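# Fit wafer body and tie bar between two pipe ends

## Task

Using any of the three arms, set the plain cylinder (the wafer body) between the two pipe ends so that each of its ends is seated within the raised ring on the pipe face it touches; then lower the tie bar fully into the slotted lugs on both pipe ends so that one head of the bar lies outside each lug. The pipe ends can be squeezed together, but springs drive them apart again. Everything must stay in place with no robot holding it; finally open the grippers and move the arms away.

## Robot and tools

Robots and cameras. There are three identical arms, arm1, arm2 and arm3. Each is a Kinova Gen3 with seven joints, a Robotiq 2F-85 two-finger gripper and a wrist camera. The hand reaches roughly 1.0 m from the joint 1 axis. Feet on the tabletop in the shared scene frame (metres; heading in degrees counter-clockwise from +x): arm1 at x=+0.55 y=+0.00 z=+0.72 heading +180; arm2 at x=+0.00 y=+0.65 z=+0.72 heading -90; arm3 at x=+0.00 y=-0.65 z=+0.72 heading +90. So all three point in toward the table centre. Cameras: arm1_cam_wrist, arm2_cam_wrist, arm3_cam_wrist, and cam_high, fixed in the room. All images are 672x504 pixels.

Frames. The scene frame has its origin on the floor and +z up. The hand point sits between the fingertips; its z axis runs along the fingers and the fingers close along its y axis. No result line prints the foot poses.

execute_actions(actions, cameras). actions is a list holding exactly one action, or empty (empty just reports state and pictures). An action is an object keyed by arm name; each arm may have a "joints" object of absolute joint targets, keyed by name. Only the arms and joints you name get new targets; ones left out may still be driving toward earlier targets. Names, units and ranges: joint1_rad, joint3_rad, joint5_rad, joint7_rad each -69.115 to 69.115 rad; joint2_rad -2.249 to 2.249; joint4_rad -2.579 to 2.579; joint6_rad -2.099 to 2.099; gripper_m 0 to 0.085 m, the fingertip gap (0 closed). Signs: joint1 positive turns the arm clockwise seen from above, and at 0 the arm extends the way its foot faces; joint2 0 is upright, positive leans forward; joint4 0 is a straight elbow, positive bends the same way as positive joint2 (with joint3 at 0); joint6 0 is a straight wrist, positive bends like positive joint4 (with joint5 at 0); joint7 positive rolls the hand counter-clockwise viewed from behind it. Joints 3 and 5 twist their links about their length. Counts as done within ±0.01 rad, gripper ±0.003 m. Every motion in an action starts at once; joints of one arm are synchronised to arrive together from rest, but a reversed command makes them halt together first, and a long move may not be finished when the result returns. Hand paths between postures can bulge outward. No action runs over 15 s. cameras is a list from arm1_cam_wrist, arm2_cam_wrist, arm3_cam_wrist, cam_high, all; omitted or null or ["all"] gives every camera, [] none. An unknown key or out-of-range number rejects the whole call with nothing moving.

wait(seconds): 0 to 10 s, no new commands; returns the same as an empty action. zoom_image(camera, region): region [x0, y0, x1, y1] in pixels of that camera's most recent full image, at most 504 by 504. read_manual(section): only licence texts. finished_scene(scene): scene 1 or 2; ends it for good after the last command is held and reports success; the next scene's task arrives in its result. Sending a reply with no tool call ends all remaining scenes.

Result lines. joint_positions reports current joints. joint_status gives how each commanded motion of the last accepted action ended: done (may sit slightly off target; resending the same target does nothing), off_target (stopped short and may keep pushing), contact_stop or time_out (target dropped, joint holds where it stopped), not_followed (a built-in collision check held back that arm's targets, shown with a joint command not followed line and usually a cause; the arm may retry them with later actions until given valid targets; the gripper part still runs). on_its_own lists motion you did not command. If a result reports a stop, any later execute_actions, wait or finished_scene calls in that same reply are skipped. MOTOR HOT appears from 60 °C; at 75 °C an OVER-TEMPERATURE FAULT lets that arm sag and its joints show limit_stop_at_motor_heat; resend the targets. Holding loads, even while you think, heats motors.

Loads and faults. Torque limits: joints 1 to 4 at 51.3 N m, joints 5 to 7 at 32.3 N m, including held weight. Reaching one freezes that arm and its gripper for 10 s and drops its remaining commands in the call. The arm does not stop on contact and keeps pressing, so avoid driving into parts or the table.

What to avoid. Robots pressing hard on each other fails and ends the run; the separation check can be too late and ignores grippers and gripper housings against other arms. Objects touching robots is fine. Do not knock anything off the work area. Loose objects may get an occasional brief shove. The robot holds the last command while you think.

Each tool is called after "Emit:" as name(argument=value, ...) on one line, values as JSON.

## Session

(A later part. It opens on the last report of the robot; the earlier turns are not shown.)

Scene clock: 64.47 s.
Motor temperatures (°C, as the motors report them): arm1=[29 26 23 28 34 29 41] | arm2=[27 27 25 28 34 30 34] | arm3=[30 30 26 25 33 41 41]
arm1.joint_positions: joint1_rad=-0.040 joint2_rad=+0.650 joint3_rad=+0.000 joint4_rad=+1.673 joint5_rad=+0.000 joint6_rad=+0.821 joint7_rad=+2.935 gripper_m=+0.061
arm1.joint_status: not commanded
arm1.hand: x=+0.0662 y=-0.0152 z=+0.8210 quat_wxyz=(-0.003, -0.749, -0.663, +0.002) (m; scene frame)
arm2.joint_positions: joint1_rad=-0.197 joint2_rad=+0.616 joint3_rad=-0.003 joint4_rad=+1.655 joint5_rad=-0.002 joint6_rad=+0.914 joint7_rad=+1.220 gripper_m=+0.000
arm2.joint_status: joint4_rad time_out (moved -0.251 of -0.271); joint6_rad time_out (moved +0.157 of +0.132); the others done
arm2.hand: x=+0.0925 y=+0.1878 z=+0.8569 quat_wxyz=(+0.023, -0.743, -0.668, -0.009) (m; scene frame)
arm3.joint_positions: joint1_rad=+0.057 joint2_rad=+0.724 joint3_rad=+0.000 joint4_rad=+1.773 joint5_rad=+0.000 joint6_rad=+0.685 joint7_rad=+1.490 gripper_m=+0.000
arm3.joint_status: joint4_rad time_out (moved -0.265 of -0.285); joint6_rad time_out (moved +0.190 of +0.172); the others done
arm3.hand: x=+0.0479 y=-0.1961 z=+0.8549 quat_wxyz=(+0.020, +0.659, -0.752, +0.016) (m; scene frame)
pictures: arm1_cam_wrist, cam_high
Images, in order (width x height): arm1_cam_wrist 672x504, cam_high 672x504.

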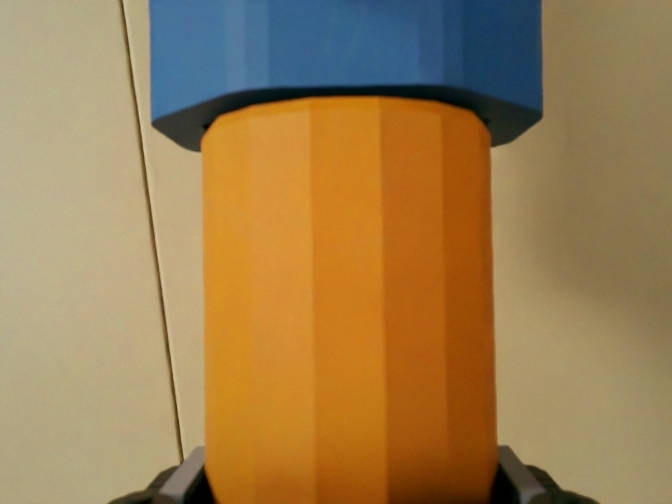

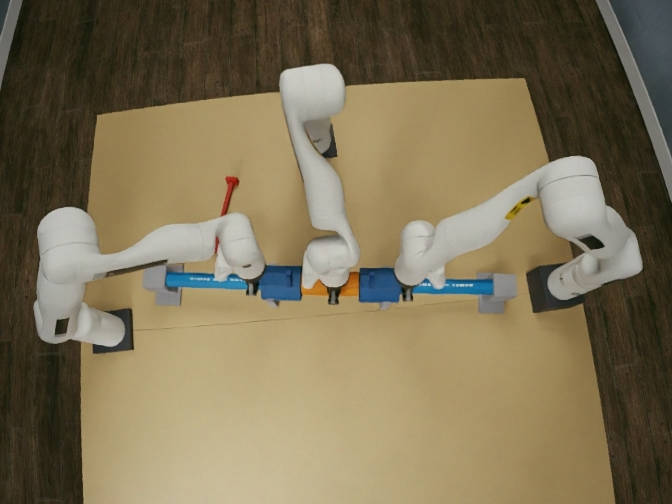

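Emit:
execute_actions(actions=[{"arm1":{"joints":{"joint2_rad":0.6455,"joint4_rad":1.679,"joint6_rad":0.817,"joint7_rad":2.96}},"arm3":{"joints":{"joint1_rad":0.058,"joint2_rad":0.7227,"joint4_rad":1.7525,"joint6_rad":0.6664}}}], cameras=["arm1_cam_wrist"])

Scene clock: 66.50 s.
Motor temperatures (°C, as the motors report them): arm1=[29 26 23 28 34 29 41] | arm2=[27 27 25 28 34 30 34] | arm3=[30 30 26 25 33 41 41]
arm1.joint_positions: joint1_rad=-0.040 joint2_rad=+0.647 joint3_rad=+0.000 joint4_rad=+1.680 joint5_rad=+0.000 joint6_rad=+0.817 joint7_rad=+2.960 gripper_m=+0.061
arm1.joint_status: all done
arm1.hand: x=+0.0681 y=-0.0150 z=+0.8210 quat_wxyz=(-0.003, -0.741, -0.672, +0.003) (m; scene frame)
arm2.joint_positions: joint1_rad=-0.197 joint2_rad=+0.616 joint3_rad=-0.003 joint4_rad=+1.655 joint5_rad=-0.002 joint6_rad=+0.915 joint7_rad=+1.220 gripper_m=+0.000
arm2.joint_status: not commanded
arm2.hand: x=+0.0926 y=+0.1883 z=+0.8569 quat_wxyz=(+0.023, -0.743, -0.668, -0.010) (m; scene frame)
arm3.joint_positions: joint1_rad=+0.058 joint2_rad=+0.729 joint3_rad=+0.000 joint4_rad=+1.770 joint5_rad=+0.000 joint6_rad=+0.683 joint7_rad=+1.490 gripper_m=+0.000
arm3.joint_status: joint4_rad time_out (moved -0.003 of -0.020); joint6_rad time_out (moved -0.002 of -0.018); the others done
arm3.hand: x=+0.0483 y=-0.1952 z=+0.8532 quat_wxyz=(+0.020, +0.659, -0.752, +0.016) (m; scene frame)
pictures: arm1_cam_wrist
Images, in order (width x height): arm1_cam_wrist 672x504.

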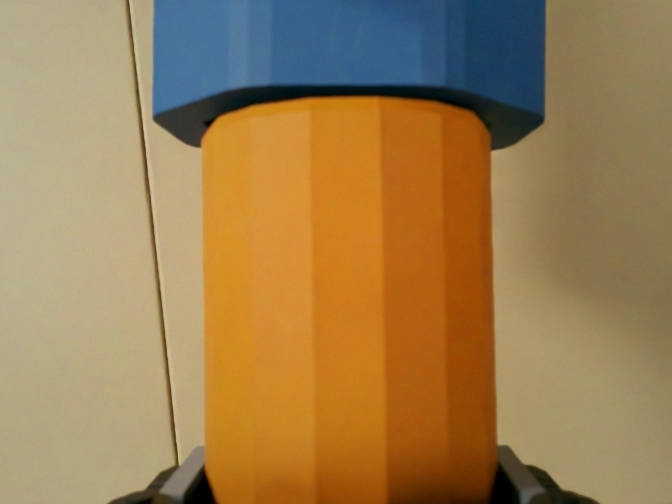

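Emit:
execute_actions(actions=[{"arm1":{"joints":{"joint1_rad":-0.049,"joint7_rad":2.951}}}], cameras=["arm1_cam_wrist","cam_high"])

Emit:
zoom_image(camera="cam_high", region=[320, 255, 400, 310])

Scene clock: 67.03 s.
Motor temperatures (°C, as the motors report them): arm1=[29 26 23 28 34 29 41] | arm2=[27 27 25 28 34 30 34] | arm3=[30 30 26 25 33 41 41]
arm1.joint_positions: joint1_rad=-0.048 joint2_rad=+0.647 joint3_rad=+0.001 joint4_rad=+1.680 joint5_rad=+0.000 joint6_rad=+0.817 joint7_rad=+2.951 gripper_m=+0.061
arm1.joint_status: all done
arm1.hand: x=+0.0683 y=-0.0182 z=+0.8210 quat_wxyz=(-0.002, -0.741, -0.671, +0.002) (m; scene frame)
arm2.joint_positions: joint1_rad=-0.197 joint2_rad=+0.616 joint3_rad=-0.003 joint4_rad=+1.655 joint5_rad=-0.002 joint6_rad=+0.915 joint7_rad=+1.220 gripper_m=+0.000
arm2.joint_status: not commanded
arm2.hand: x=+0.0926 y=+0.1883 z=+0.8569 quat_wxyz=(+0.023, -0.743, -0.668, -0.010) (m; scene frame)
arm3.joint_positions: joint1_rad=+0.058 joint2_rad=+0.728 joint3_rad=+0.000 joint4_rad=+1.770 joint5_rad=+0.000 joint6_rad=+0.683 joint7_rad=+1.490 gripper_m=+0.000
arm3.joint_status: not commanded
arm3.hand: x=+0.0483 y=-0.1955 z=+0.8532 quat_wxyz=(+0.021, +0.659, -0.752, +0.016) (m; scene frame)
pictures: arm1_cam_wrist, cam_high
Images, in order (width x height): arm1_cam_wrist 672x504, cam_high 672x504.

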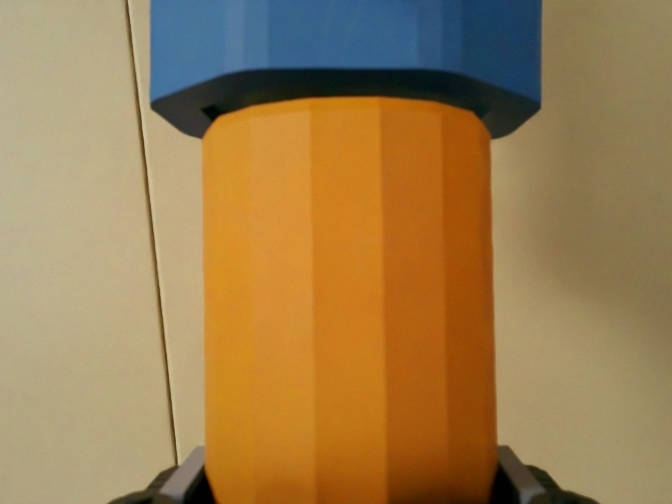

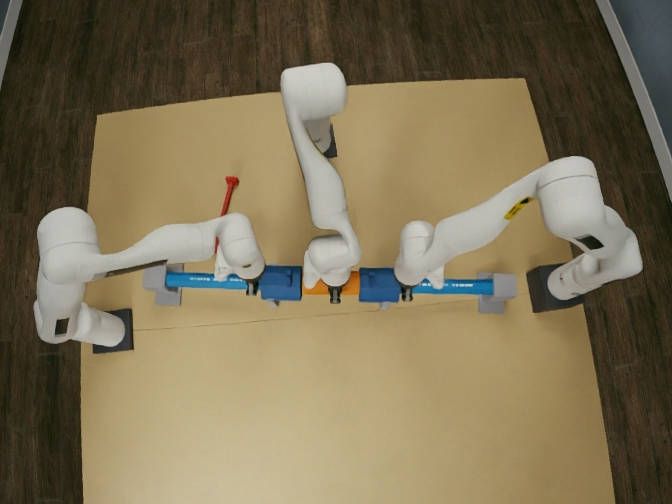

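Region (320, 255, 400, 310) of cam_high's 672x504 image, scaled by 6.300, with more detail than that image has; it fills the top 346 rows of this view, and the rest is white.

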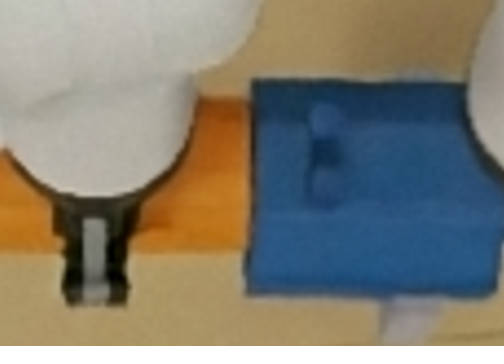

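Emit:
execute_actions(actions=[{"arm2":{"joints":{"joint1_rad":-0.19,"joint2_rad":0.6184,"joint3_rad":0,"joint4_rad":1.6347,"joint5_rad":0,"joint6_rad":0.8885,"joint7_rad":1.22}},"arm1":{"joints":{"joint1_rad":-0.056,"joint7_rad":2.944}}}], cameras=["arm1_cam_wrist"])

Scene clock: 68.90 s.
Motor temperatures (°C, as the motors report them): arm1=[29 27 23 28 34 29 41] | arm2=[27 27 25 28 34 30 34] | arm3=[30 30 26 25 33 41 41]
arm1.joint_positions: joint1_rad=-0.054 joint2_rad=+0.647 joint3_rad=+0.002 joint4_rad=+1.680 joint5_rad=+0.001 joint6_rad=+0.817 joint7_rad=+2.944 gripper_m=+0.061
arm1.joint_status: all done
arm1.hand: x=+0.0685 y=-0.0206 z=+0.8210 quat_wxyz=(-0.002, -0.742, -0.671, +0.002) (m; scene frame)
arm2.joint_positions: joint1_rad=-0.195 joint2_rad=+0.621 joint3_rad=-0.002 joint4_rad=+1.652 joint5_rad=-0.002 joint6_rad=+0.907 joint7_rad=+1.220 gripper_m=+0.000
arm2.joint_status: joint4_rad time_out (moved -0.004 of -0.021); joint6_rad time_out (moved -0.007 of -0.026); the others done
arm2.hand: x=+0.0920 y=+0.1847 z=+0.8555 quat_wxyz=(+0.021, -0.744, -0.668, -0.008) (m; scene frame)
arm3.joint_positions: joint1_rad=+0.058 joint2_rad=+0.728 joint3_rad=+0.000 joint4_rad=+1.773 joint5_rad=+0.000 joint6_rad=+0.686 joint7_rad=+1.490 gripper_m=+0.000
arm3.joint_status: not commanded
arm3.hand: x=+0.0482 y=-0.1977 z=+0.8532 quat_wxyz=(+0.022, +0.659, -0.752, +0.018) (m; scene frame)
pictures: arm1_cam_wrist
Images, in order (width x height): arm1_cam_wrist 672x504.

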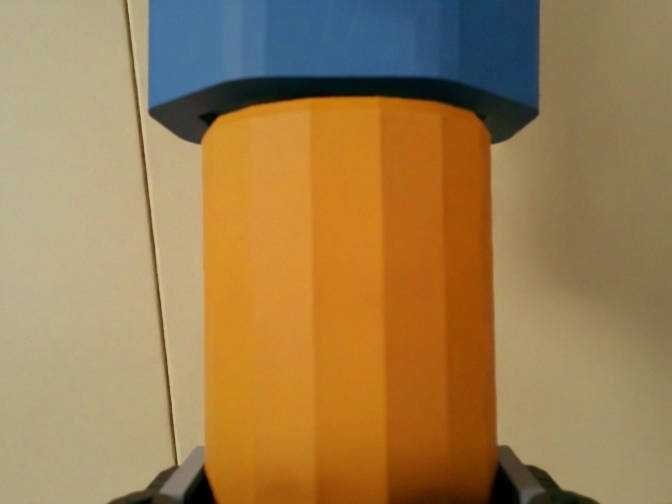

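Emit:
execute_actions(actions=[{"arm1":{"joints":{"joint1_rad":-0.049,"joint3_rad":0,"joint5_rad":0,"joint7_rad":2.951}},"arm3":{"joints":{"joint1_rad":0.058,"joint2_rad":0.7227,"joint4_rad":1.7525,"joint6_rad":0.6664}}}], cameras=[])

Emit:
execute_actions(actions=[{"arm1":{"joints":{"gripper_m":0.068}}}], cameras=["arm1_cam_wrist"])

Scene clock: 70.77 s.
Motor temperatures (°C, as the motors report them): arm1=[29 27 23 28 34 29 41] | arm2=[27 27 25 28 34 30 34] | arm3=[30 30 26 25 33 41 41]
arm1.joint_positions: joint1_rad=-0.049 joint2_rad=+0.647 joint3_rad=+0.000 joint4_rad=+1.680 joint5_rad=+0.000 joint6_rad=+0.817 joint7_rad=+2.951 gripper_m=+0.061
arm1.joint_status: all done
arm1.hand: x=+0.0683 y=-0.0194 z=+0.8210 quat_wxyz=(-0.003, -0.741, -0.672, +0.003) (m; scene frame)
arm2.joint_positions: joint1_rad=-0.196 joint2_rad=+0.620 joint3_rad=-0.002 joint4_rad=+1.653 joint5_rad=-0.002 joint6_rad=+0.909 joint7_rad=+1.220 gripper_m=+0.000
arm2.joint_status: not commanded
arm2.hand: x=+0.0921 y=+0.1857 z=+0.8555 quat_wxyz=(+0.022, -0.744, -0.668, -0.008) (m; scene frame)
arm3.joint_positions: joint1_rad=+0.058 joint2_rad=+0.732 joint3_rad=+0.000 joint4_rad=+1.772 joint5_rad=+0.000 joint6_rad=+0.684 joint7_rad=+1.490 gripper_m=+0.000
arm3.joint_status: joint4_rad time_out (moved +0.000 of -0.020); joint6_rad time_out (moved -0.003 of -0.020); the others done
arm3.hand: x=+0.0480 y=-0.1976 z=+0.8513 quat_wxyz=(+0.023, +0.659, -0.752, +0.018) (m; scene frame)
pictures: none
No camera images: the call's "cameras" was empty. Leave "cameras" out to get every camera's image.

not run: a stop came earlier in this reply.

Emit:
execute_actions(actions=[{"arm1":{"joints":{"gripper_m":0.068}}}], cameras=["arm1_cam_wrist"])

Scene clock: 71.67 s.
Motor temperatures (°C, as the motors report them): arm1=[29 27 23 28 34 29 41] | arm2=[27 27 25 28 34 30 34] | arm3=[30 30 26 25 33 41 41]
arm1.joint_positions: joint1_rad=-0.049 joint2_rad=+0.646 joint3_rad=+0.000 joint4_rad=+1.679 joint5_rad=+0.000 joint6_rad=+0.817 joint7_rad=+2.951 gripper_m=+0.068
arm1.joint_status: all done
arm1.hand: x=+0.0676 y=-0.0194 z=+0.8219 quat_wxyz=(-0.002, -0.741, -0.672, +0.003) (m; scene frame)
arm2.joint_positions: joint1_rad=-0.196 joint2_rad=+0.620 joint3_rad=-0.002 joint4_rad=+1.653 joint5_rad=-0.002 joint6_rad=+0.909 joint7_rad=+1.220 gripper_m=+0.000
arm2.joint_status: not commanded
arm2.hand: x=+0.0921 y=+0.1857 z=+0.8554 quat_wxyz=(+0.022, -0.744, -0.668, -0.008) (m; scene frame)
arm3.joint_positions: joint1_rad=+0.058 joint2_rad=+0.732 joint3_rad=+0.000 joint4_rad=+1.773 joint5_rad=+0.000 joint6_rad=+0.684 joint7_rad=+1.490 gripper_m=+0.000
arm3.joint_status: not commanded
arm3.hand: x=+0.0479 y=-0.1981 z=+0.8513 quat_wxyz=(+0.023, +0.659, -0.752, +0.018) (m; scene frame)
pictures: arm1_cam_wrist
Images, in order (width x height): arm1_cam_wrist 672x504.

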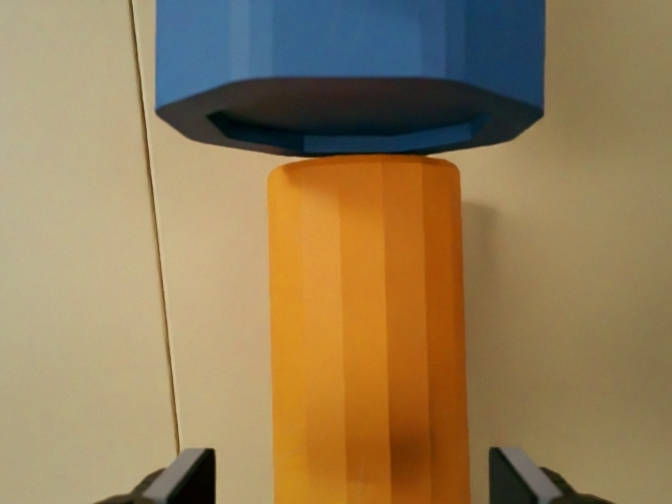

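Emit:
execute_actions(actions=[{"arm1":{"joints":{"joint2_rad":0.4258,"joint4_rad":1.354,"joint6_rad":1.362}},"arm3":{"joints":{"joint1_rad":0.062,"joint2_rad":0.7693,"joint4_rad":1.6396,"joint6_rad":0.7327}}}], cameras=["arm1_cam_wrist"])

Scene clock: 74.37 s.
Motor temperatures (°C, as the motors report them): arm1=[29 27 23 28 34 29 41] | arm2=[27 27 25 28 34 30 34] | arm3=[30 30 26 26 33 41 41]
arm1.joint_positions: joint1_rad=-0.049 joint2_rad=+0.426 joint3_rad=+0.000 joint4_rad=+1.354 joint5_rad=+0.000 joint6_rad=+1.362 joint7_rad=+2.951 gripper_m=+0.068
arm1.joint_status: all done
arm1.hand: x=+0.0692 y=-0.0178 z=+1.0189 quat_wxyz=(-0.002, -0.741, -0.672, +0.003) (m; scene frame)
arm2.joint_positions: joint1_rad=-0.197 joint2_rad=+0.619 joint3_rad=-0.004 joint4_rad=+1.655 joint5_rad=-0.003 joint6_rad=+0.913 joint7_rad=+1.220 gripper_m=+0.000
arm2.joint_status: not commanded
arm2.hand: x=+0.0932 y=+0.1885 z=+0.8555 quat_wxyz=(+0.024, -0.743, -0.668, -0.010) (m; scene frame)
arm3.joint_positions: joint1_rad=+0.061 joint2_rad=+0.771 joint3_rad=-0.001 joint4_rad=+1.685 joint5_rad=-0.001 joint6_rad=+0.783 joint7_rad=+1.490 gripper_m=+0.000
arm3.joint_status: joint4_rad time_out (moved -0.088 of -0.133); joint6_rad time_out (moved +0.099 of +0.048); the others done
arm3.hand: x=+0.0490 y=-0.1897 z=+0.8504 quat_wxyz=(+0.041, +0.657, -0.752, +0.036) (m; scene frame)
pictures: arm1_cam_wrist
Images, in order (width x height): arm1_cam_wrist 672x504.

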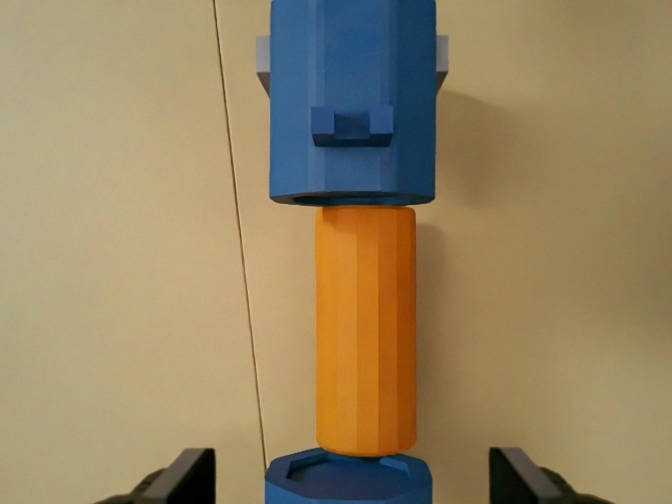

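Emit:
execute_actions(actions=[{"arm2":{"joints":{"joint1_rad":-0.215,"joint2_rad":0.55,"joint3_rad":0,"joint4_rad":1.7705,"joint5_rad":0,"joint6_rad":0.821,"joint7_rad":1.2}},"arm3":{"joints":{"joint1_rad":0.055,"joint2_rad":0.6615,"joint3_rad":0,"joint4_rad":1.903,"joint5_rad":0,"joint6_rad":0.5771}},"arm1":{"joints":{"gripper_m":0.085}}}], cameras=[])

Emit:
execute_actions(actions=[{"arm1":{"joints":{"joint1_rad":-0.035,"joint2_rad":0.7519,"joint4_rad":1.7779,"joint6_rad":0.6118,"joint7_rad":2.965}}}], cameras=[])

Emit:
execute_actions(actions=[{"arm1":{"joints":{"gripper_m":0.04}}}], cameras=["arm1_cam_wrist"])

Scene clock: 75.83 s.
Motor temperatures (°C, as the motors report them): arm1=[29 27 23 28 34 29 41] | arm2=[27 27 25 28 34 30 34] | arm3=[30 30 26 26 33 41 41]
arm1.joint_positions: joint1_rad=-0.049 joint2_rad=+0.426 joint3_rad=+0.000 joint4_rad=+1.354 joint5_rad=+0.000 joint6_rad=+1.362 joint7_rad=+2.951 gripper_m=+0.085
arm1.joint_status: all done
arm1.hand: x=+0.0692 y=-0.0178 z=+1.0189 quat_wxyz=(-0.002, -0.741, -0.672, +0.003) (m; scene frame)
arm2.joint_positions: joint1_rad=-0.216 joint2_rad=+0.551 joint3_rad=-0.001 joint4_rad=+1.772 joint5_rad=+0.000 joint6_rad=+0.822 joint7_rad=+1.200 gripper_m=+0.000
arm2.joint_status: all done
arm2.hand: x=+0.0940 y=+0.2100 z=+0.8596 quat_wxyz=(+0.006, -0.744, -0.668, +0.001) (m; scene frame)
arm3.joint_positions: joint1_rad=+0.055 joint2_rad=+0.662 joint3_rad=+0.000 joint4_rad=+1.903 joint5_rad=+0.000 joint6_rad=+0.577 joint7_rad=+1.490 gripper_m=+0.000
arm3.joint_status: all done
arm3.hand: x=+0.0458 y=-0.2213 z=+0.8594 quat_wxyz=(+0.007, +0.660, -0.751, +0.002) (m; scene frame)
pictures: none
No camera images: the call's "cameras" was empty. Leave "cameras" out to get every camera's image.

Scene clock: 77.43 s.
Motor temperatures (°C, as the motors report them): arm1=[29 27 23 28 34 29 41] | arm2=[27 27 25 28 34 30 34] | arm3=[30 30 26 26 33 41 41]
arm1.joint_positions: joint1_rad=-0.035 joint2_rad=+0.752 joint3_rad=+0.000 joint4_rad=+1.778 joint5_rad=+0.000 joint6_rad=+0.612 joint7_rad=+2.965 gripper_m=+0.085
arm1.joint_status: all done
arm1.hand: x=+0.0816 y=-0.0121 z=+0.7509 quat_wxyz=(-0.002, -0.741, -0.672, +0.003) (m; scene frame)
arm2.joint_positions: joint1_rad=-0.216 joint2_rad=+0.551 joint3_rad=-0.001 joint4_rad=+1.772 joint5_rad=+0.000 joint6_rad=+0.822 joint7_rad=+1.200 gripper_m=+0.000
arm2.joint_status: not commanded
arm2.hand: x=+0.0940 y=+0.2100 z=+0.8596 quat_wxyz=(+0.006, -0.744, -0.668, +0.001) (m; scene frame)
arm3.joint_positions: joint1_rad=+0.055 joint2_rad=+0.662 joint3_rad=+0.000 joint4_rad=+1.903 joint5_rad=+0.000 joint6_rad=+0.577 joint7_rad=+1.490 gripper_m=+0.000
arm3.joint_status: not commanded
arm3.hand: x=+0.0458 y=-0.2213 z=+0.8594 quat_wxyz=(+0.007, +0.660, -0.751, +0.002) (m; scene frame)
pictures: none
No camera images: the call's "cameras" was empty. Leave "cameras" out to get every camera's image.

Scene clock: 78.27 s.
Motor temperatures (°C, as the motors report them): arm1=[29 27 23 28 34 29 41] | arm2=[27 27 25 28 34 30 34] | arm3=[30 30 26 26 33 41 41]
arm1.joint_positions: joint1_rad=-0.035 joint2_rad=+0.750 joint3_rad=+0.000 joint4_rad=+1.777 joint5_rad=+0.000 joint6_rad=+0.612 joint7_rad=+2.965 gripper_m=+0.061
arm1.joint_status: gripper_m off_target (ended at +0.061, target +0.040)
arm1.hand: x=+0.0807 y=-0.0121 z=+0.7519 quat_wxyz=(-0.001, -0.741, -0.672, +0.004) (m; scene frame)
arm2.joint_positions: joint1_rad=-0.216 joint2_rad=+0.551 joint3_rad=-0.001 joint4_rad=+1.772 joint5_rad=+0.000 joint6_rad=+0.822 joint7_rad=+1.200 gripper_m=+0.000
arm2.joint_status: not commanded
arm2.hand: x=+0.0940 y=+0.2100 z=+0.8596 quat_wxyz=(+0.006, -0.744, -0.668, +0.001) (m; scene frame)
arm3.joint_positions: joint1_rad=+0.055 joint2_rad=+0.662 joint3_rad=+0.000 joint4_rad=+1.903 joint5_rad=+0.000 joint6_rad=+0.577 joint7_rad=+1.490 gripper_m=+0.000
arm3.joint_status: not commanded
arm3.hand: x=+0.0458 y=-0.2213 z=+0.8594 quat_wxyz=(+0.007, +0.660, -0.751, +0.002) (m; scene frame)
pictures: arm1_cam_wrist
Images, in order (width x height): arm1_cam_wrist 672x504.

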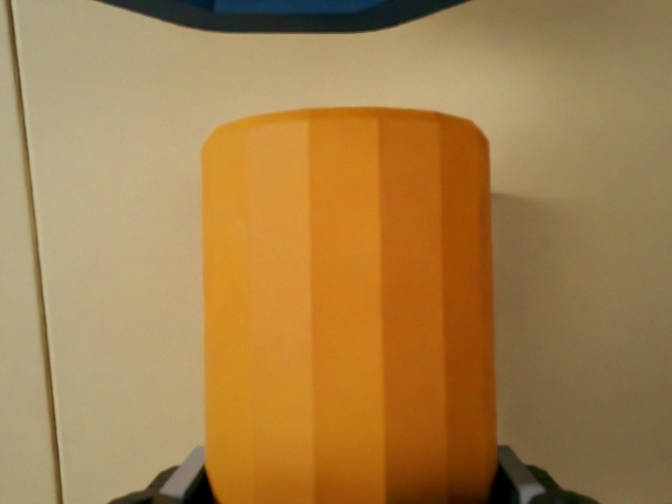

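Emit:
execute_actions(actions=[{"arm1":{"joints":{"joint2_rad":0.6455,"joint4_rad":1.679,"joint6_rad":0.817,"joint7_rad":2.958}}}], cameras=[])

Emit:
execute_actions(actions=[{"arm3":{"joints":{"joint1_rad":0.062,"joint2_rad":0.7693,"joint4_rad":1.6396,"joint6_rad":0.7327}},"arm2":{"joints":{"joint1_rad":-0.185,"joint2_rad":0.65,"joint4_rad":1.56,"joint6_rad":0.93,"joint7_rad":1.22}}}], cameras=["arm1_cam_wrist","cam_high"])

Scene clock: 81.53 s.
Motor temperatures (°C, as the motors report them): arm1=[29 27 23 28 34 29 41] | arm2=[27 27 25 28 34 30 34] | arm3=[30 30 26 26 33 41 41]
arm1.joint_positions: joint1_rad=-0.035 joint2_rad=+0.647 joint3_rad=+0.000 joint4_rad=+1.680 joint5_rad=+0.000 joint6_rad=+0.817 joint7_rad=+2.958 gripper_m=+0.061
arm1.joint_status: all done
arm1.hand: x=+0.0681 y=-0.0126 z=+0.8209 quat_wxyz=(-0.003, -0.743, -0.669, +0.002) (m; scene frame)
arm2.joint_positions: joint1_rad=-0.216 joint2_rad=+0.551 joint3_rad=-0.001 joint4_rad=+1.772 joint5_rad=+0.000 joint6_rad=+0.822 joint7_rad=+1.200 gripper_m=+0.000
arm2.joint_status: not commanded
arm2.hand: x=+0.0940 y=+0.2100 z=+0.8596 quat_wxyz=(+0.006, -0.744, -0.668, +0.001) (m; scene frame)
arm3.joint_positions: joint1_rad=+0.055 joint2_rad=+0.662 joint3_rad=+0.000 joint4_rad=+1.903 joint5_rad=+0.000 joint6_rad=+0.577 joint7_rad=+1.490 gripper_m=+0.000
arm3.joint_status: not commanded
arm3.hand: x=+0.0458 y=-0.2213 z=+0.8594 quat_wxyz=(+0.007, +0.660, -0.751, +0.002) (m; scene frame)
pictures: none
No camera images: the call's "cameras" was empty. Leave "cameras" out to get every camera's image.

Scene clock: 84.57 s.
Motor temperatures (°C, as the motors report them): arm1=[29 27 23 28 34 29 41] | arm2=[27 27 25 28 34 31 34] | arm3=[30 30 26 26 33 41 41]
arm1.joint_positions: joint1_rad=-0.034 joint2_rad=+0.647 joint3_rad=+0.001 joint4_rad=+1.680 joint5_rad=+0.000 joint6_rad=+0.817 joint7_rad=+2.958 gripper_m=+0.061
arm1.joint_status: not commanded
arm1.hand: x=+0.0681 y=-0.0117 z=+0.8210 quat_wxyz=(-0.003, -0.744, -0.669, +0.002) (m; scene frame)
arm2.joint_positions: joint1_rad=-0.195 joint2_rad=+0.645 joint3_rad=-0.004 joint4_rad=+1.602 joint5_rad=-0.004 joint6_rad=+0.986 joint7_rad=+1.220 gripper_m=+0.000
arm2.joint_status: joint1_rad time_out (moved +0.020 of +0.031); joint4_rad time_out (moved -0.170 of -0.212); joint6_rad time_out (moved +0.163 of +0.108); the others done
arm2.hand: x=+0.0927 y=+0.1883 z=+0.8567 quat_wxyz=(+0.044, -0.743, -0.667, -0.021) (m; scene frame)
arm3.joint_positions: joint1_rad=+0.060 joint2_rad=+0.771 joint3_rad=-0.001 joint4_rad=+1.689 joint5_rad=-0.001 joint6_rad=+0.780 joint7_rad=+1.490 gripper_m=+0.000
arm3.joint_status: joint4_rad time_out (moved -0.214 of -0.263); joint6_rad time_out (moved +0.203 of +0.156); the others done
arm3.hand: x=+0.0490 y=-0.1909 z=+0.8498 quat_wxyz=(+0.041, +0.657, -0.752, +0.036) (m; scene frame)
pictures: arm1_cam_wrist, cam_high
Images, in order (width x height): arm1_cam_wrist 672x504, cam_high 672x504.

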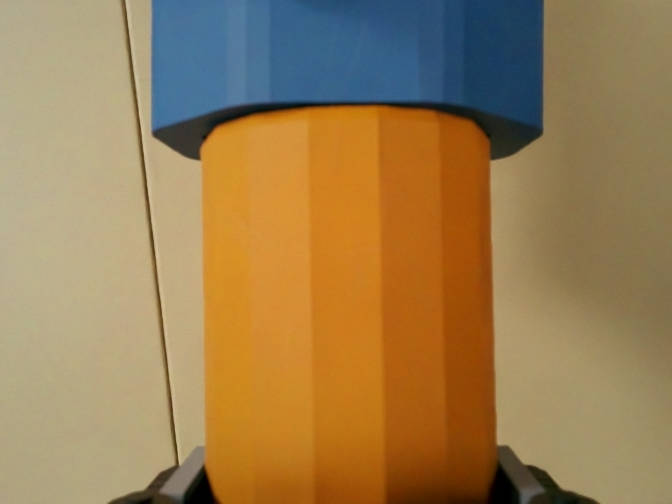

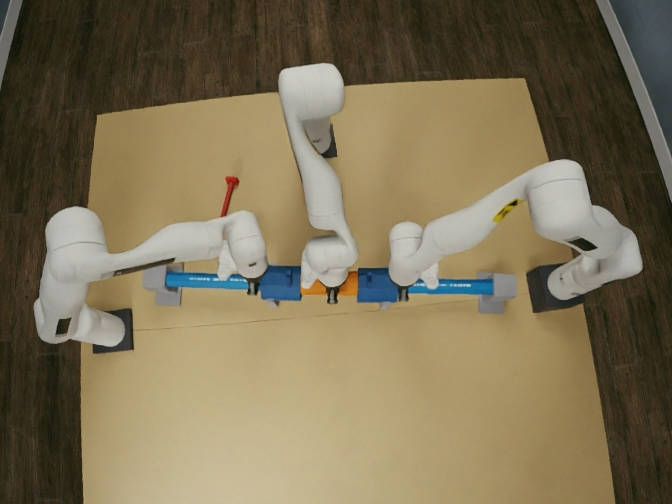

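Emit:
execute_actions(actions=[{"arm1":{"joints":{"joint2_rad":0.6553,"joint4_rad":1.6844,"joint6_rad":0.8019}},"arm3":{"joints":{"joint1_rad":0.062,"joint2_rad":0.7693,"joint4_rad":1.6396,"joint6_rad":0.7327}},"arm2":{"joints":{"joint1_rad":-0.185,"joint2_rad":0.65,"joint3_rad":0,"joint4_rad":1.56,"joint5_rad":0,"joint6_rad":0.93,"joint7_rad":1.22}}}], cameras=["arm1_cam_wrist","cam_high"])

Scene clock: 86.83 s.
Motor temperatures (°C, as the motors report them): arm1=[29 27 23 28 34 29 41] | arm2=[27 27 25 29 34 31 34] | arm3=[30 31 26 26 33 41 41]
arm1.joint_positions: joint1_rad=-0.035 joint2_rad=+0.657 joint3_rad=+0.000 joint4_rad=+1.685 joint5_rad=+0.000 joint6_rad=+0.802 joint7_rad=+2.958 gripper_m=+0.061
arm1.joint_status: all done
arm1.hand: x=+0.0681 y=-0.0127 z=+0.8150 quat_wxyz=(-0.003, -0.743, -0.669, +0.003) (m; scene frame)
arm2.joint_positions: joint1_rad=-0.195 joint2_rad=+0.646 joint3_rad=-0.003 joint4_rad=+1.604 joint5_rad=-0.003 joint6_rad=+0.987 joint7_rad=+1.220 gripper_m=+0.000
arm2.joint_status: joint1_rad time_out (moved +0.000 of +0.010); joint4_rad time_out (moved +0.001 of -0.042); joint6_rad time_out (moved +0.001 of -0.056); the others done
arm2.hand: x=+0.0917 y=+0.1892 z=+0.8560 quat_wxyz=(+0.045, -0.743, -0.667, -0.022) (m; scene frame)
arm3.joint_positions: joint1_rad=+0.061 joint2_rad=+0.773 joint3_rad=-0.001 joint4_rad=+1.690 joint5_rad=+0.000 joint6_rad=+0.787 joint7_rad=+1.490 gripper_m=+0.000
arm3.joint_status: joint4_rad time_out (moved +0.001 of -0.049); joint6_rad time_out (moved +0.007 of -0.048); the others done
arm3.hand: x=+0.0495 y=-0.1942 z=+0.8487 quat_wxyz=(+0.045, +0.657, -0.752, +0.040) (m; scene frame)
pictures: arm1_cam_wrist, cam_high
Images, in order (width x height): arm1_cam_wrist 672x504, cam_high 672x504.

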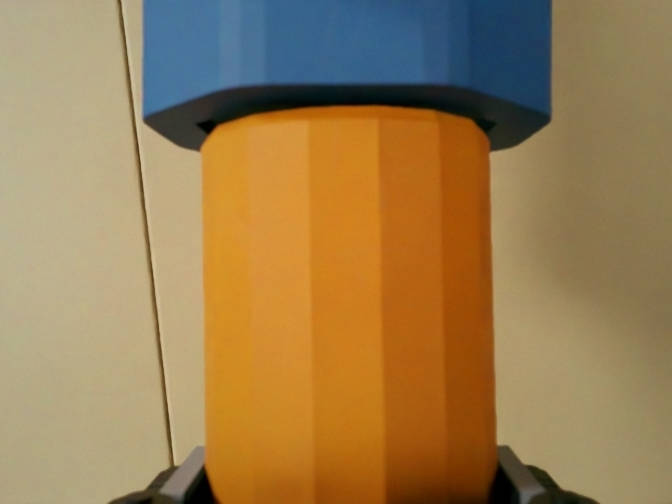

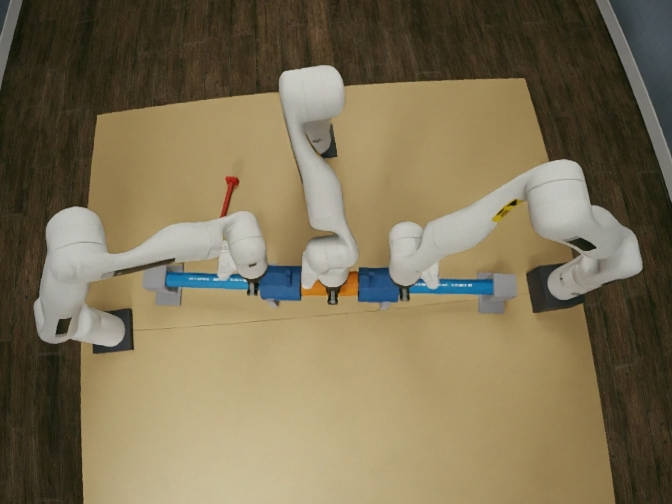

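Emit:
execute_actions(actions=[{"arm1":{"joints":{"joint2_rad":0.6455,"joint4_rad":1.679,"joint6_rad":0.817}},"arm3":{"joints":{"joint1_rad":0.062,"joint2_rad":0.7693,"joint4_rad":1.6396,"joint6_rad":0.7327}},"arm2":{"joints":{"joint1_rad":-0.185,"joint2_rad":0.65,"joint3_rad":0,"joint4_rad":1.56,"joint5_rad":0,"joint6_rad":0.93,"joint7_rad":1.22}}}], cameras=["arm1_cam_wrist"])

Scene clock: 89.03 s.
Motor temperatures (°C, as the motors report them): arm1=[29 27 23 28 34 29 41] | arm2=[27 27 25 29 34 31 34] | arm3=[30 31 26 26 33 42 41]
arm1.joint_positions: joint1_rad=-0.035 joint2_rad=+0.647 joint3_rad=+0.000 joint4_rad=+1.680 joint5_rad=+0.000 joint6_rad=+0.817 joint7_rad=+2.958 gripper_m=+0.061
arm1.joint_status: all done
arm1.hand: x=+0.0681 y=-0.0126 z=+0.8209 quat_wxyz=(-0.003, -0.743, -0.669, +0.002) (m; scene frame)
arm2.joint_positions: joint1_rad=-0.194 joint2_rad=+0.648 joint3_rad=-0.003 joint4_rad=+1.603 joint5_rad=-0.003 joint6_rad=+0.985 joint7_rad=+1.220 gripper_m=+0.000
arm2.joint_status: joint4_rad time_out (moved +0.000 of -0.044); joint6_rad time_out (moved -0.002 of -0.057); the others done
arm2.hand: x=+0.0911 y=+0.1889 z=+0.8550 quat_wxyz=(+0.046, -0.744, -0.666, -0.022) (m; scene frame)
arm3.joint_positions: joint1_rad=+0.062 joint2_rad=+0.774 joint3_rad=-0.001 joint4_rad=+1.689 joint5_rad=+0.000 joint6_rad=+0.786 joint7_rad=+1.490 gripper_m=+0.000
arm3.joint_status: joint4_rad time_out (moved -0.001 of -0.050); joint6_rad time_out (moved -0.001 of -0.055); the others done
arm3.hand: x=+0.0497 y=-0.1936 z=+0.8486 quat_wxyz=(+0.044, +0.657, -0.752, +0.040) (m; scene frame)
pictures: arm1_cam_wrist
Images, in order (width x height): arm1_cam_wrist 672x504.

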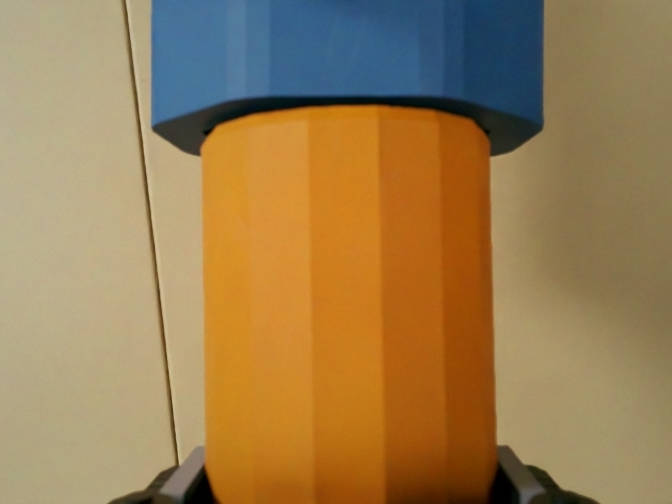

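Emit:
execute_actions(actions=[{"arm3":{"joints":{"joint1_rad":0.066,"joint2_rad":0.8308,"joint4_rad":1.4936,"joint6_rad":0.79}},"arm2":{"joints":{"joint1_rad":-0.175,"joint2_rad":0.7388,"joint3_rad":0,"joint4_rad":1.3903,"joint5_rad":0,"joint6_rad":0.98,"joint7_rad":1.23}}}], cameras=["arm1_cam_wrist","cam_high"])

Scene clock: 99.83 s.
Motor temperatures (°C, as the motors report them): arm1=[29 27 23 28 34 29 41] | arm2=[27 28 25 29 34 31 34] | arm3=[30 31 26 26 33 42 41]
TORQUE FAULT: arm2's joint6_rad reached its load limit. arm2 stopped for 10 seconds, dropped its targets and accepts commands again.
TORQUE FAULT: arm3's joint6_rad reached its load limit. arm3 stopped for 10 seconds, dropped its targets and accepts commands again. The stops added 9.6 s to the call and to motion_time.
arm1.joint_positions: joint1_rad=-0.030 joint2_rad=+0.647 joint3_rad=+0.005 joint4_rad=+1.681 joint5_rad=+0.002 joint6_rad=+0.818 joint7_rad=+2.956 gripper_m=+0.061
arm1.joint_status: not commanded
arm1.hand: x=+0.0687 y=-0.0076 z=+0.8207 quat_wxyz=(-0.002, -0.746, -0.666, +0.000) (m; scene frame)
arm2.joint_positions: joint1_rad=-0.192 joint2_rad=+0.680 joint3_rad=-0.009 joint4_rad=+1.557 joint5_rad=-0.010 joint6_rad=+1.052 joint7_rad=+1.223 gripper_m=+0.000
arm2.joint_status: joint1_rad torque_fault (moved +0.002 of +0.019); joint2_rad torque_fault (moved +0.033 of +0.091); joint4_rad torque_fault (moved -0.046 of -0.213); joint5_rad torque_fault (moved -0.007 of +0.003); joint6_rad torque_fault (moved +0.067 of -0.005); the others done
arm2.hand: x=+0.0943 y=+0.1926 z=+0.8519 quat_wxyz=(+0.066, -0.742, -0.666, -0.039) (m; scene frame)
arm3.joint_positions: joint1_rad=+0.064 joint2_rad=+0.808 joint3_rad=-0.002 joint4_rad=+1.610 joint5_rad=-0.003 joint6_rad=+0.875 joint7_rad=+1.490 gripper_m=+0.000
arm3.joint_status: joint2_rad torque_fault (moved +0.035 of +0.057); joint4_rad torque_fault (moved -0.079 of -0.195); joint6_rad torque_fault (moved +0.088 of +0.004); the others done
arm3.hand: x=+0.0499 y=-0.1865 z=+0.8489 quat_wxyz=(+0.061, +0.654, -0.752, +0.054) (m; scene frame)
pictures: arm1_cam_wrist, cam_high
Images, in order (width x height): arm1_cam_wrist 672x504, cam_high 672x504.

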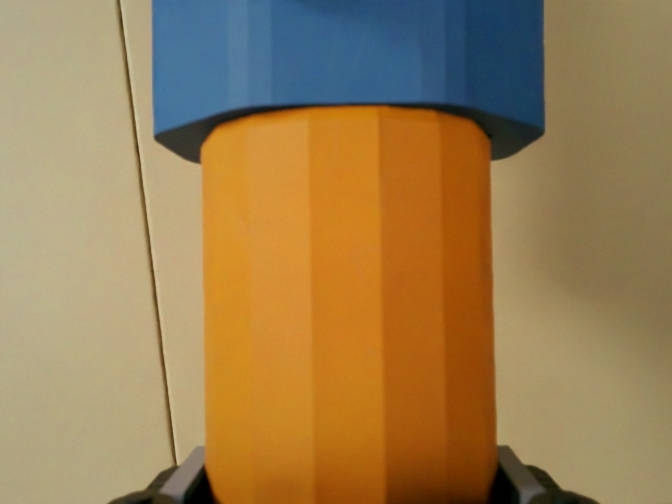

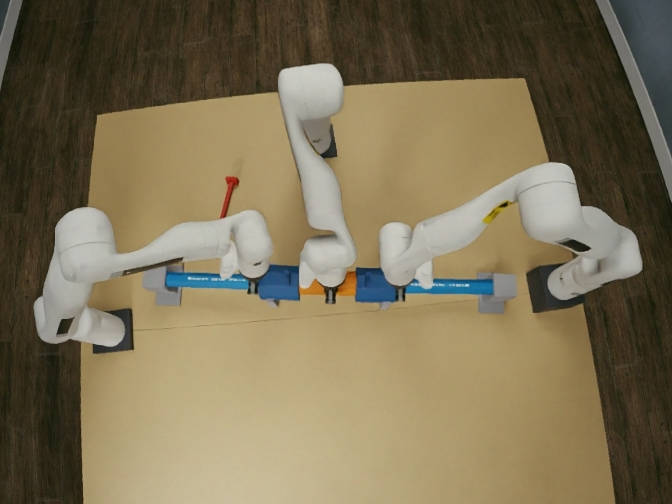

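Emit:
execute_actions(actions=[{"arm1":{"joints":{"gripper_m":0.085}}}], cameras=[])

Emit:
execute_actions(actions=[{"arm1":{"joints":{"joint1_rad":-0.03,"joint2_rad":0.4258,"joint3_rad":0,"joint4_rad":1.354,"joint5_rad":0,"joint6_rad":1.362}}}], cameras=["arm1_cam_wrist"])

Scene clock: 100.90 s.
Motor temperatures (°C, as the motors report them): arm1=[29 27 23 28 34 29 41] | arm2=[27 28 25 29 34 31 34] | arm3=[30 31 26 26 33 42 41]
arm1.joint_positions: joint1_rad=-0.035 joint2_rad=+0.646 joint3_rad=+0.000 joint4_rad=+1.679 joint5_rad=+0.000 joint6_rad=+0.817 joint7_rad=+2.958 gripper_m=+0.085
arm1.joint_status: all done
arm1.hand: x=+0.0674 y=-0.0127 z=+0.8219 quat_wxyz=(-0.002, -0.743, -0.669, +0.003) (m; scene frame)
arm2.joint_positions: joint1_rad=-0.192 joint2_rad=+0.680 joint3_rad=-0.009 joint4_rad=+1.557 joint5_rad=-0.010 joint6_rad=+1.051 joint7_rad=+1.223 gripper_m=+0.000
arm2.joint_status: not commanded
arm2.hand: x=+0.0943 y=+0.1924 z=+0.8519 quat_wxyz=(+0.066, -0.742, -0.666, -0.038) (m; scene frame)
arm3.joint_positions: joint1_rad=+0.064 joint2_rad=+0.808 joint3_rad=-0.002 joint4_rad=+1.610 joint5_rad=-0.003 joint6_rad=+0.875 joint7_rad=+1.490 gripper_m=+0.000
arm3.joint_status: not commanded
arm3.hand: x=+0.0497 y=-0.1865 z=+0.8489 quat_wxyz=(+0.061, +0.654, -0.752, +0.054) (m; scene frame)
pictures: none
No camera images: the call's "cameras" was empty. Leave "cameras" out to get every camera's image.

Scene clock: 102.33 s.
Motor temperatures (°C, as the motors report them): arm1=[29 27 23 28 34 29 41] | arm2=[27 28 25 29 34 31 34] | arm3=[30 31 26 26 33 42 41]
arm1.joint_positions: joint1_rad=-0.030 joint2_rad=+0.426 joint3_rad=+0.000 joint4_rad=+1.354 joint5_rad=+0.000 joint6_rad=+1.362 joint7_rad=+2.958 gripper_m=+0.085
arm1.joint_status: all done
arm1.hand: x=+0.0689 y=-0.0087 z=+1.0188 quat_wxyz=(-0.002, -0.745, -0.667, +0.003) (m; scene frame)
arm2.joint_positions: joint1_rad=-0.192 joint2_rad=+0.680 joint3_rad=-0.009 joint4_rad=+1.557 joint5_rad=-0.010 joint6_rad=+1.051 joint7_rad=+1.223 gripper_m=+0.000
arm2.joint_status: not commanded
arm2.hand: x=+0.0943 y=+0.1924 z=+0.8519 quat_wxyz=(+0.066, -0.742, -0.666, -0.038) (m; scene frame)
arm3.joint_positions: joint1_rad=+0.064 joint2_rad=+0.808 joint3_rad=-0.002 joint4_rad=+1.610 joint5_rad=-0.003 joint6_rad=+0.875 joint7_rad=+1.490 gripper_m=+0.000
arm3.joint_status: not commanded
arm3.hand: x=+0.0497 y=-0.1865 z=+0.8489 quat_wxyz=(+0.061, +0.654, -0.752, +0.054) (m; scene frame)
pictures: arm1_cam_wrist
Images, in order (width x height): arm1_cam_wrist 672x504.

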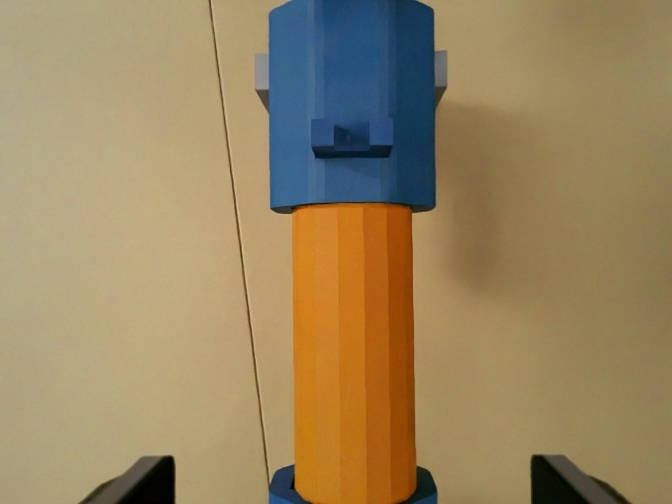

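Emit:
execute_actions(actions=[{"arm1":{"joints":{"joint1_rad":0.90,"joint2_rad":0.1515,"joint4_rad":1.8038,"joint6_rad":1.1863,"joint7_rad":2.177}}}], cameras=["arm1_cam_wrist","cam_high"])

Scene clock: 106.70 s.
Motor temperatures (°C, as the motors report them): arm1=[29 27 23 28 34 29 41] | arm2=[27 28 25 29 34 31 34] | arm3=[30 31 26 26 33 42 41]
arm1.joint_positions: joint1_rad=+0.007 joint2_rad=+0.415 joint3_rad=+0.000 joint4_rad=+1.371 joint5_rad=+0.000 joint6_rad=+1.355 joint7_rad=+2.928 gripper_m=+0.085
arm1.joint_status: joint1_rad time_out (moved +0.037 of +0.930); joint2_rad time_out (moved -0.011 of -0.274); joint4_rad time_out (moved +0.017 of +0.450); joint6_rad time_out (moved -0.007 of -0.176); joint7_rad time_out (moved -0.030 of -0.781)
arm1.hand: x=+0.0733 y=+0.0096 z=+1.0186 quat_wxyz=(-0.002, -0.767, -0.642, +0.003) (m; scene frame)
arm2.joint_positions: joint1_rad=-0.192 joint2_rad=+0.680 joint3_rad=-0.009 joint4_rad=+1.557 joint5_rad=-0.010 joint6_rad=+1.051 joint7_rad=+1.223 gripper_m=+0.000
arm2.joint_status: not commanded
arm2.hand: x=+0.0943 y=+0.1924 z=+0.8519 quat_wxyz=(+0.066, -0.742, -0.666, -0.038) (m; scene frame)
arm3.joint_positions: joint1_rad=+0.064 joint2_rad=+0.808 joint3_rad=-0.002 joint4_rad=+1.610 joint5_rad=-0.003 joint6_rad=+0.875 joint7_rad=+1.490 gripper_m=+0.000
arm3.joint_status: not commanded
arm3.hand: x=+0.0497 y=-0.1865 z=+0.8489 quat_wxyz=(+0.061, +0.654, -0.752, +0.054) (m; scene frame)
pictures: arm1_cam_wrist, cam_high
joint command not followed: on one or more control steps a check withheld the commanded joint targets of the arm1 arm, and it was not sent them on those steps.
cause: the commanded joint targets would bring a part of the robot too close to another arm; next, command targets that bring no part of the robot closer to that arm.
Images, in order (width x height): arm1_cam_wrist 672x504, cam_high 672x504.

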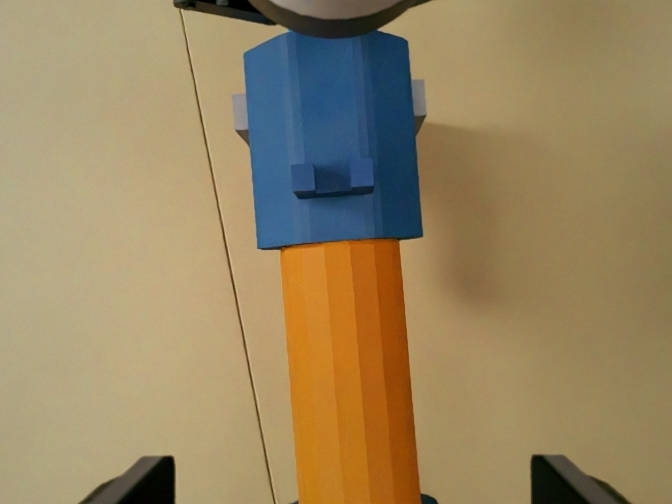

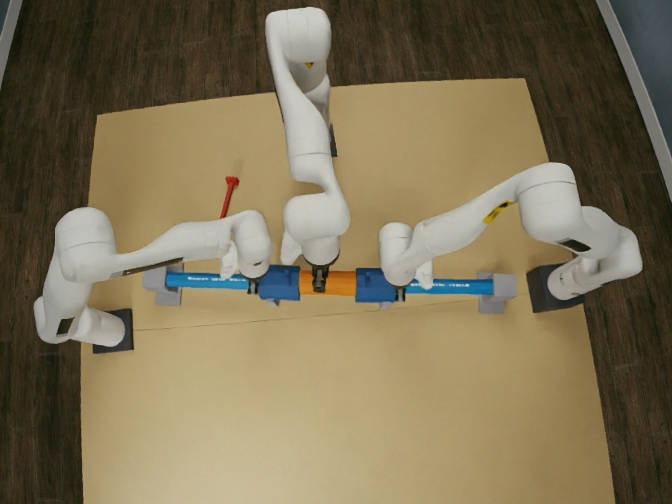

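Retract first, then rotate.

Emit:
execute_actions(actions=[{"arm1":{"joints":{"joint1_rad":0.0,"joint2_rad":-0.1,"joint4_rad":2.1,"joint6_rad":1.14,"joint7_rad":2.177}}}], cameras=[])

Emit:
execute_actions(actions=[{"arm1":{"joints":{"joint1_rad":0.90}}}], cameras=[])

Emit:
execute_actions(actions=[{"arm1":{"joints":{"joint2_rad":0.1515,"joint4_rad":1.8038,"joint6_rad":1.1863}}}], cameras=["arm1_cam_wrist","cam_high"])

Scene clock: 108.80 s.
Motor temperatures (°C, as the motors report them): arm1=[29 27 23 28 34 29 41] | arm2=[27 28 25 29 34 31 34] | arm3=[30 31 26 26 33 42 41]
arm1.joint_positions: joint1_rad=+0.000 joint2_rad=-0.100 joint3_rad=+0.000 joint4_rad=+2.100 joint5_rad=+0.000 joint6_rad=+1.140 joint7_rad=+2.177 gripper_m=+0.085
arm1.joint_status: all done
arm1.hand: x=+0.3054 y=+0.0160 z=+0.9880 quat_wxyz=(-0.003, -0.948, -0.319, +0.003) (m; scene frame)
arm2.joint_positions: joint1_rad=-0.192 joint2_rad=+0.680 joint3_rad=-0.009 joint4_rad=+1.557 joint5_rad=-0.010 joint6_rad=+1.051 joint7_rad=+1.223 gripper_m=+0.000
arm2.joint_status: not commanded
arm2.hand: x=+0.0943 y=+0.1924 z=+0.8519 quat_wxyz=(+0.066, -0.742, -0.666, -0.038) (m; scene frame)
arm3.joint_positions: joint1_rad=+0.064 joint2_rad=+0.808 joint3_rad=-0.002 joint4_rad=+1.610 joint5_rad=-0.003 joint6_rad=+0.875 joint7_rad=+1.490 gripper_m=+0.000
arm3.joint_status: not commanded
arm3.hand: x=+0.0497 y=-0.1865 z=+0.8489 quat_wxyz=(+0.061, +0.654, -0.752, +0.054) (m; scene frame)
pictures: none
No camera images: the call's "cameras" was empty. Leave "cameras" out to get every camera's image.

Scene clock: 111.07 s.
Motor temperatures (°C, as the motors report them): arm1=[29 27 23 28 34 29 41] | arm2=[27 28 25 29 34 31 34] | arm3=[30 31 26 26 33 42 41]
arm1.joint_positions: joint1_rad=+0.900 joint2_rad=-0.100 joint3_rad=+0.000 joint4_rad=+2.100 joint5_rad=+0.000 joint6_rad=+1.140 joint7_rad=+2.177 gripper_m=+0.085
arm1.joint_status: all done
arm1.hand: x=+0.4091 y=+0.2028 z=+0.9864 quat_wxyz=(-0.003, -0.992, +0.124, +0.001) (m; scene frame)
arm2.joint_positions: joint1_rad=-0.192 joint2_rad=+0.680 joint3_rad=-0.009 joint4_rad=+1.557 joint5_rad=-0.010 joint6_rad=+1.051 joint7_rad=+1.223 gripper_m=+0.000
arm2.joint_status: not commanded
arm2.hand: x=+0.0943 y=+0.1924 z=+0.8519 quat_wxyz=(+0.066, -0.742, -0.666, -0.038) (m; scene frame)
arm3.joint_positions: joint1_rad=+0.064 joint2_rad=+0.808 joint3_rad=-0.002 joint4_rad=+1.610 joint5_rad=-0.003 joint6_rad=+0.875 joint7_rad=+1.490 gripper_m=+0.000
arm3.joint_status: not commanded
arm3.hand: x=+0.0497 y=-0.1865 z=+0.8489 quat_wxyz=(+0.061, +0.654, -0.752, +0.054) (m; scene frame)
pictures: none
No camera images: the call's "cameras" was empty. Leave "cameras" out to get every camera's image.

Scene clock: 112.43 s.
Motor temperatures (°C, as the motors report them): arm1=[29 27 23 28 34 29 41] | arm2=[27 28 25 29 34 31 34] | arm3=[30 31 26 26 33 42 41]
arm1.joint_positions: joint1_rad=+0.900 joint2_rad=+0.151 joint3_rad=+0.000 joint4_rad=+1.804 joint5_rad=+0.000 joint6_rad=+1.186 joint7_rad=+2.177 gripper_m=+0.085
arm1.joint_status: all done
arm1.hand: x=+0.3367 y=+0.2864 z=+0.9961 quat_wxyz=(-0.004, -0.992, +0.124, +0.001) (m; scene frame)
arm2.joint_positions: joint1_rad=-0.192 joint2_rad=+0.680 joint3_rad=-0.009 joint4_rad=+1.557 joint5_rad=-0.010 joint6_rad=+1.051 joint7_rad=+1.223 gripper_m=+0.000
arm2.joint_status: not commanded
arm2.hand: x=+0.0943 y=+0.1924 z=+0.8519 quat_wxyz=(+0.066, -0.742, -0.666, -0.038) (m; scene frame)
arm3.joint_positions: joint1_rad=+0.064 joint2_rad=+0.808 joint3_rad=-0.002 joint4_rad=+1.610 joint5_rad=-0.003 joint6_rad=+0.875 joint7_rad=+1.490 gripper_m=+0.000
arm3.joint_status: not commanded
arm3.hand: x=+0.0497 y=-0.1865 z=+0.8489 quat_wxyz=(+0.061, +0.654, -0.752, +0.054) (m; scene frame)
pictures: arm1_cam_wrist, cam_high
Images, in order (width x height): arm1_cam_wrist 672x504, cam_high 672x504.

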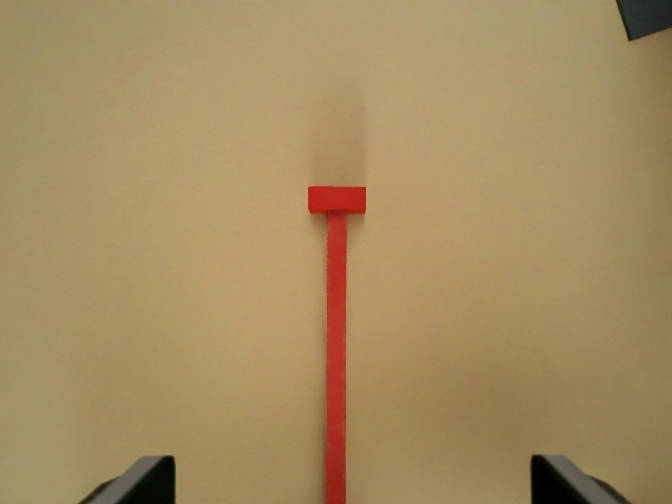

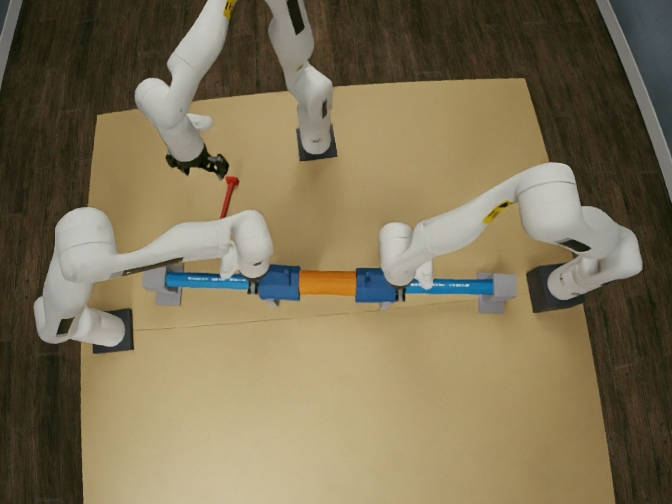

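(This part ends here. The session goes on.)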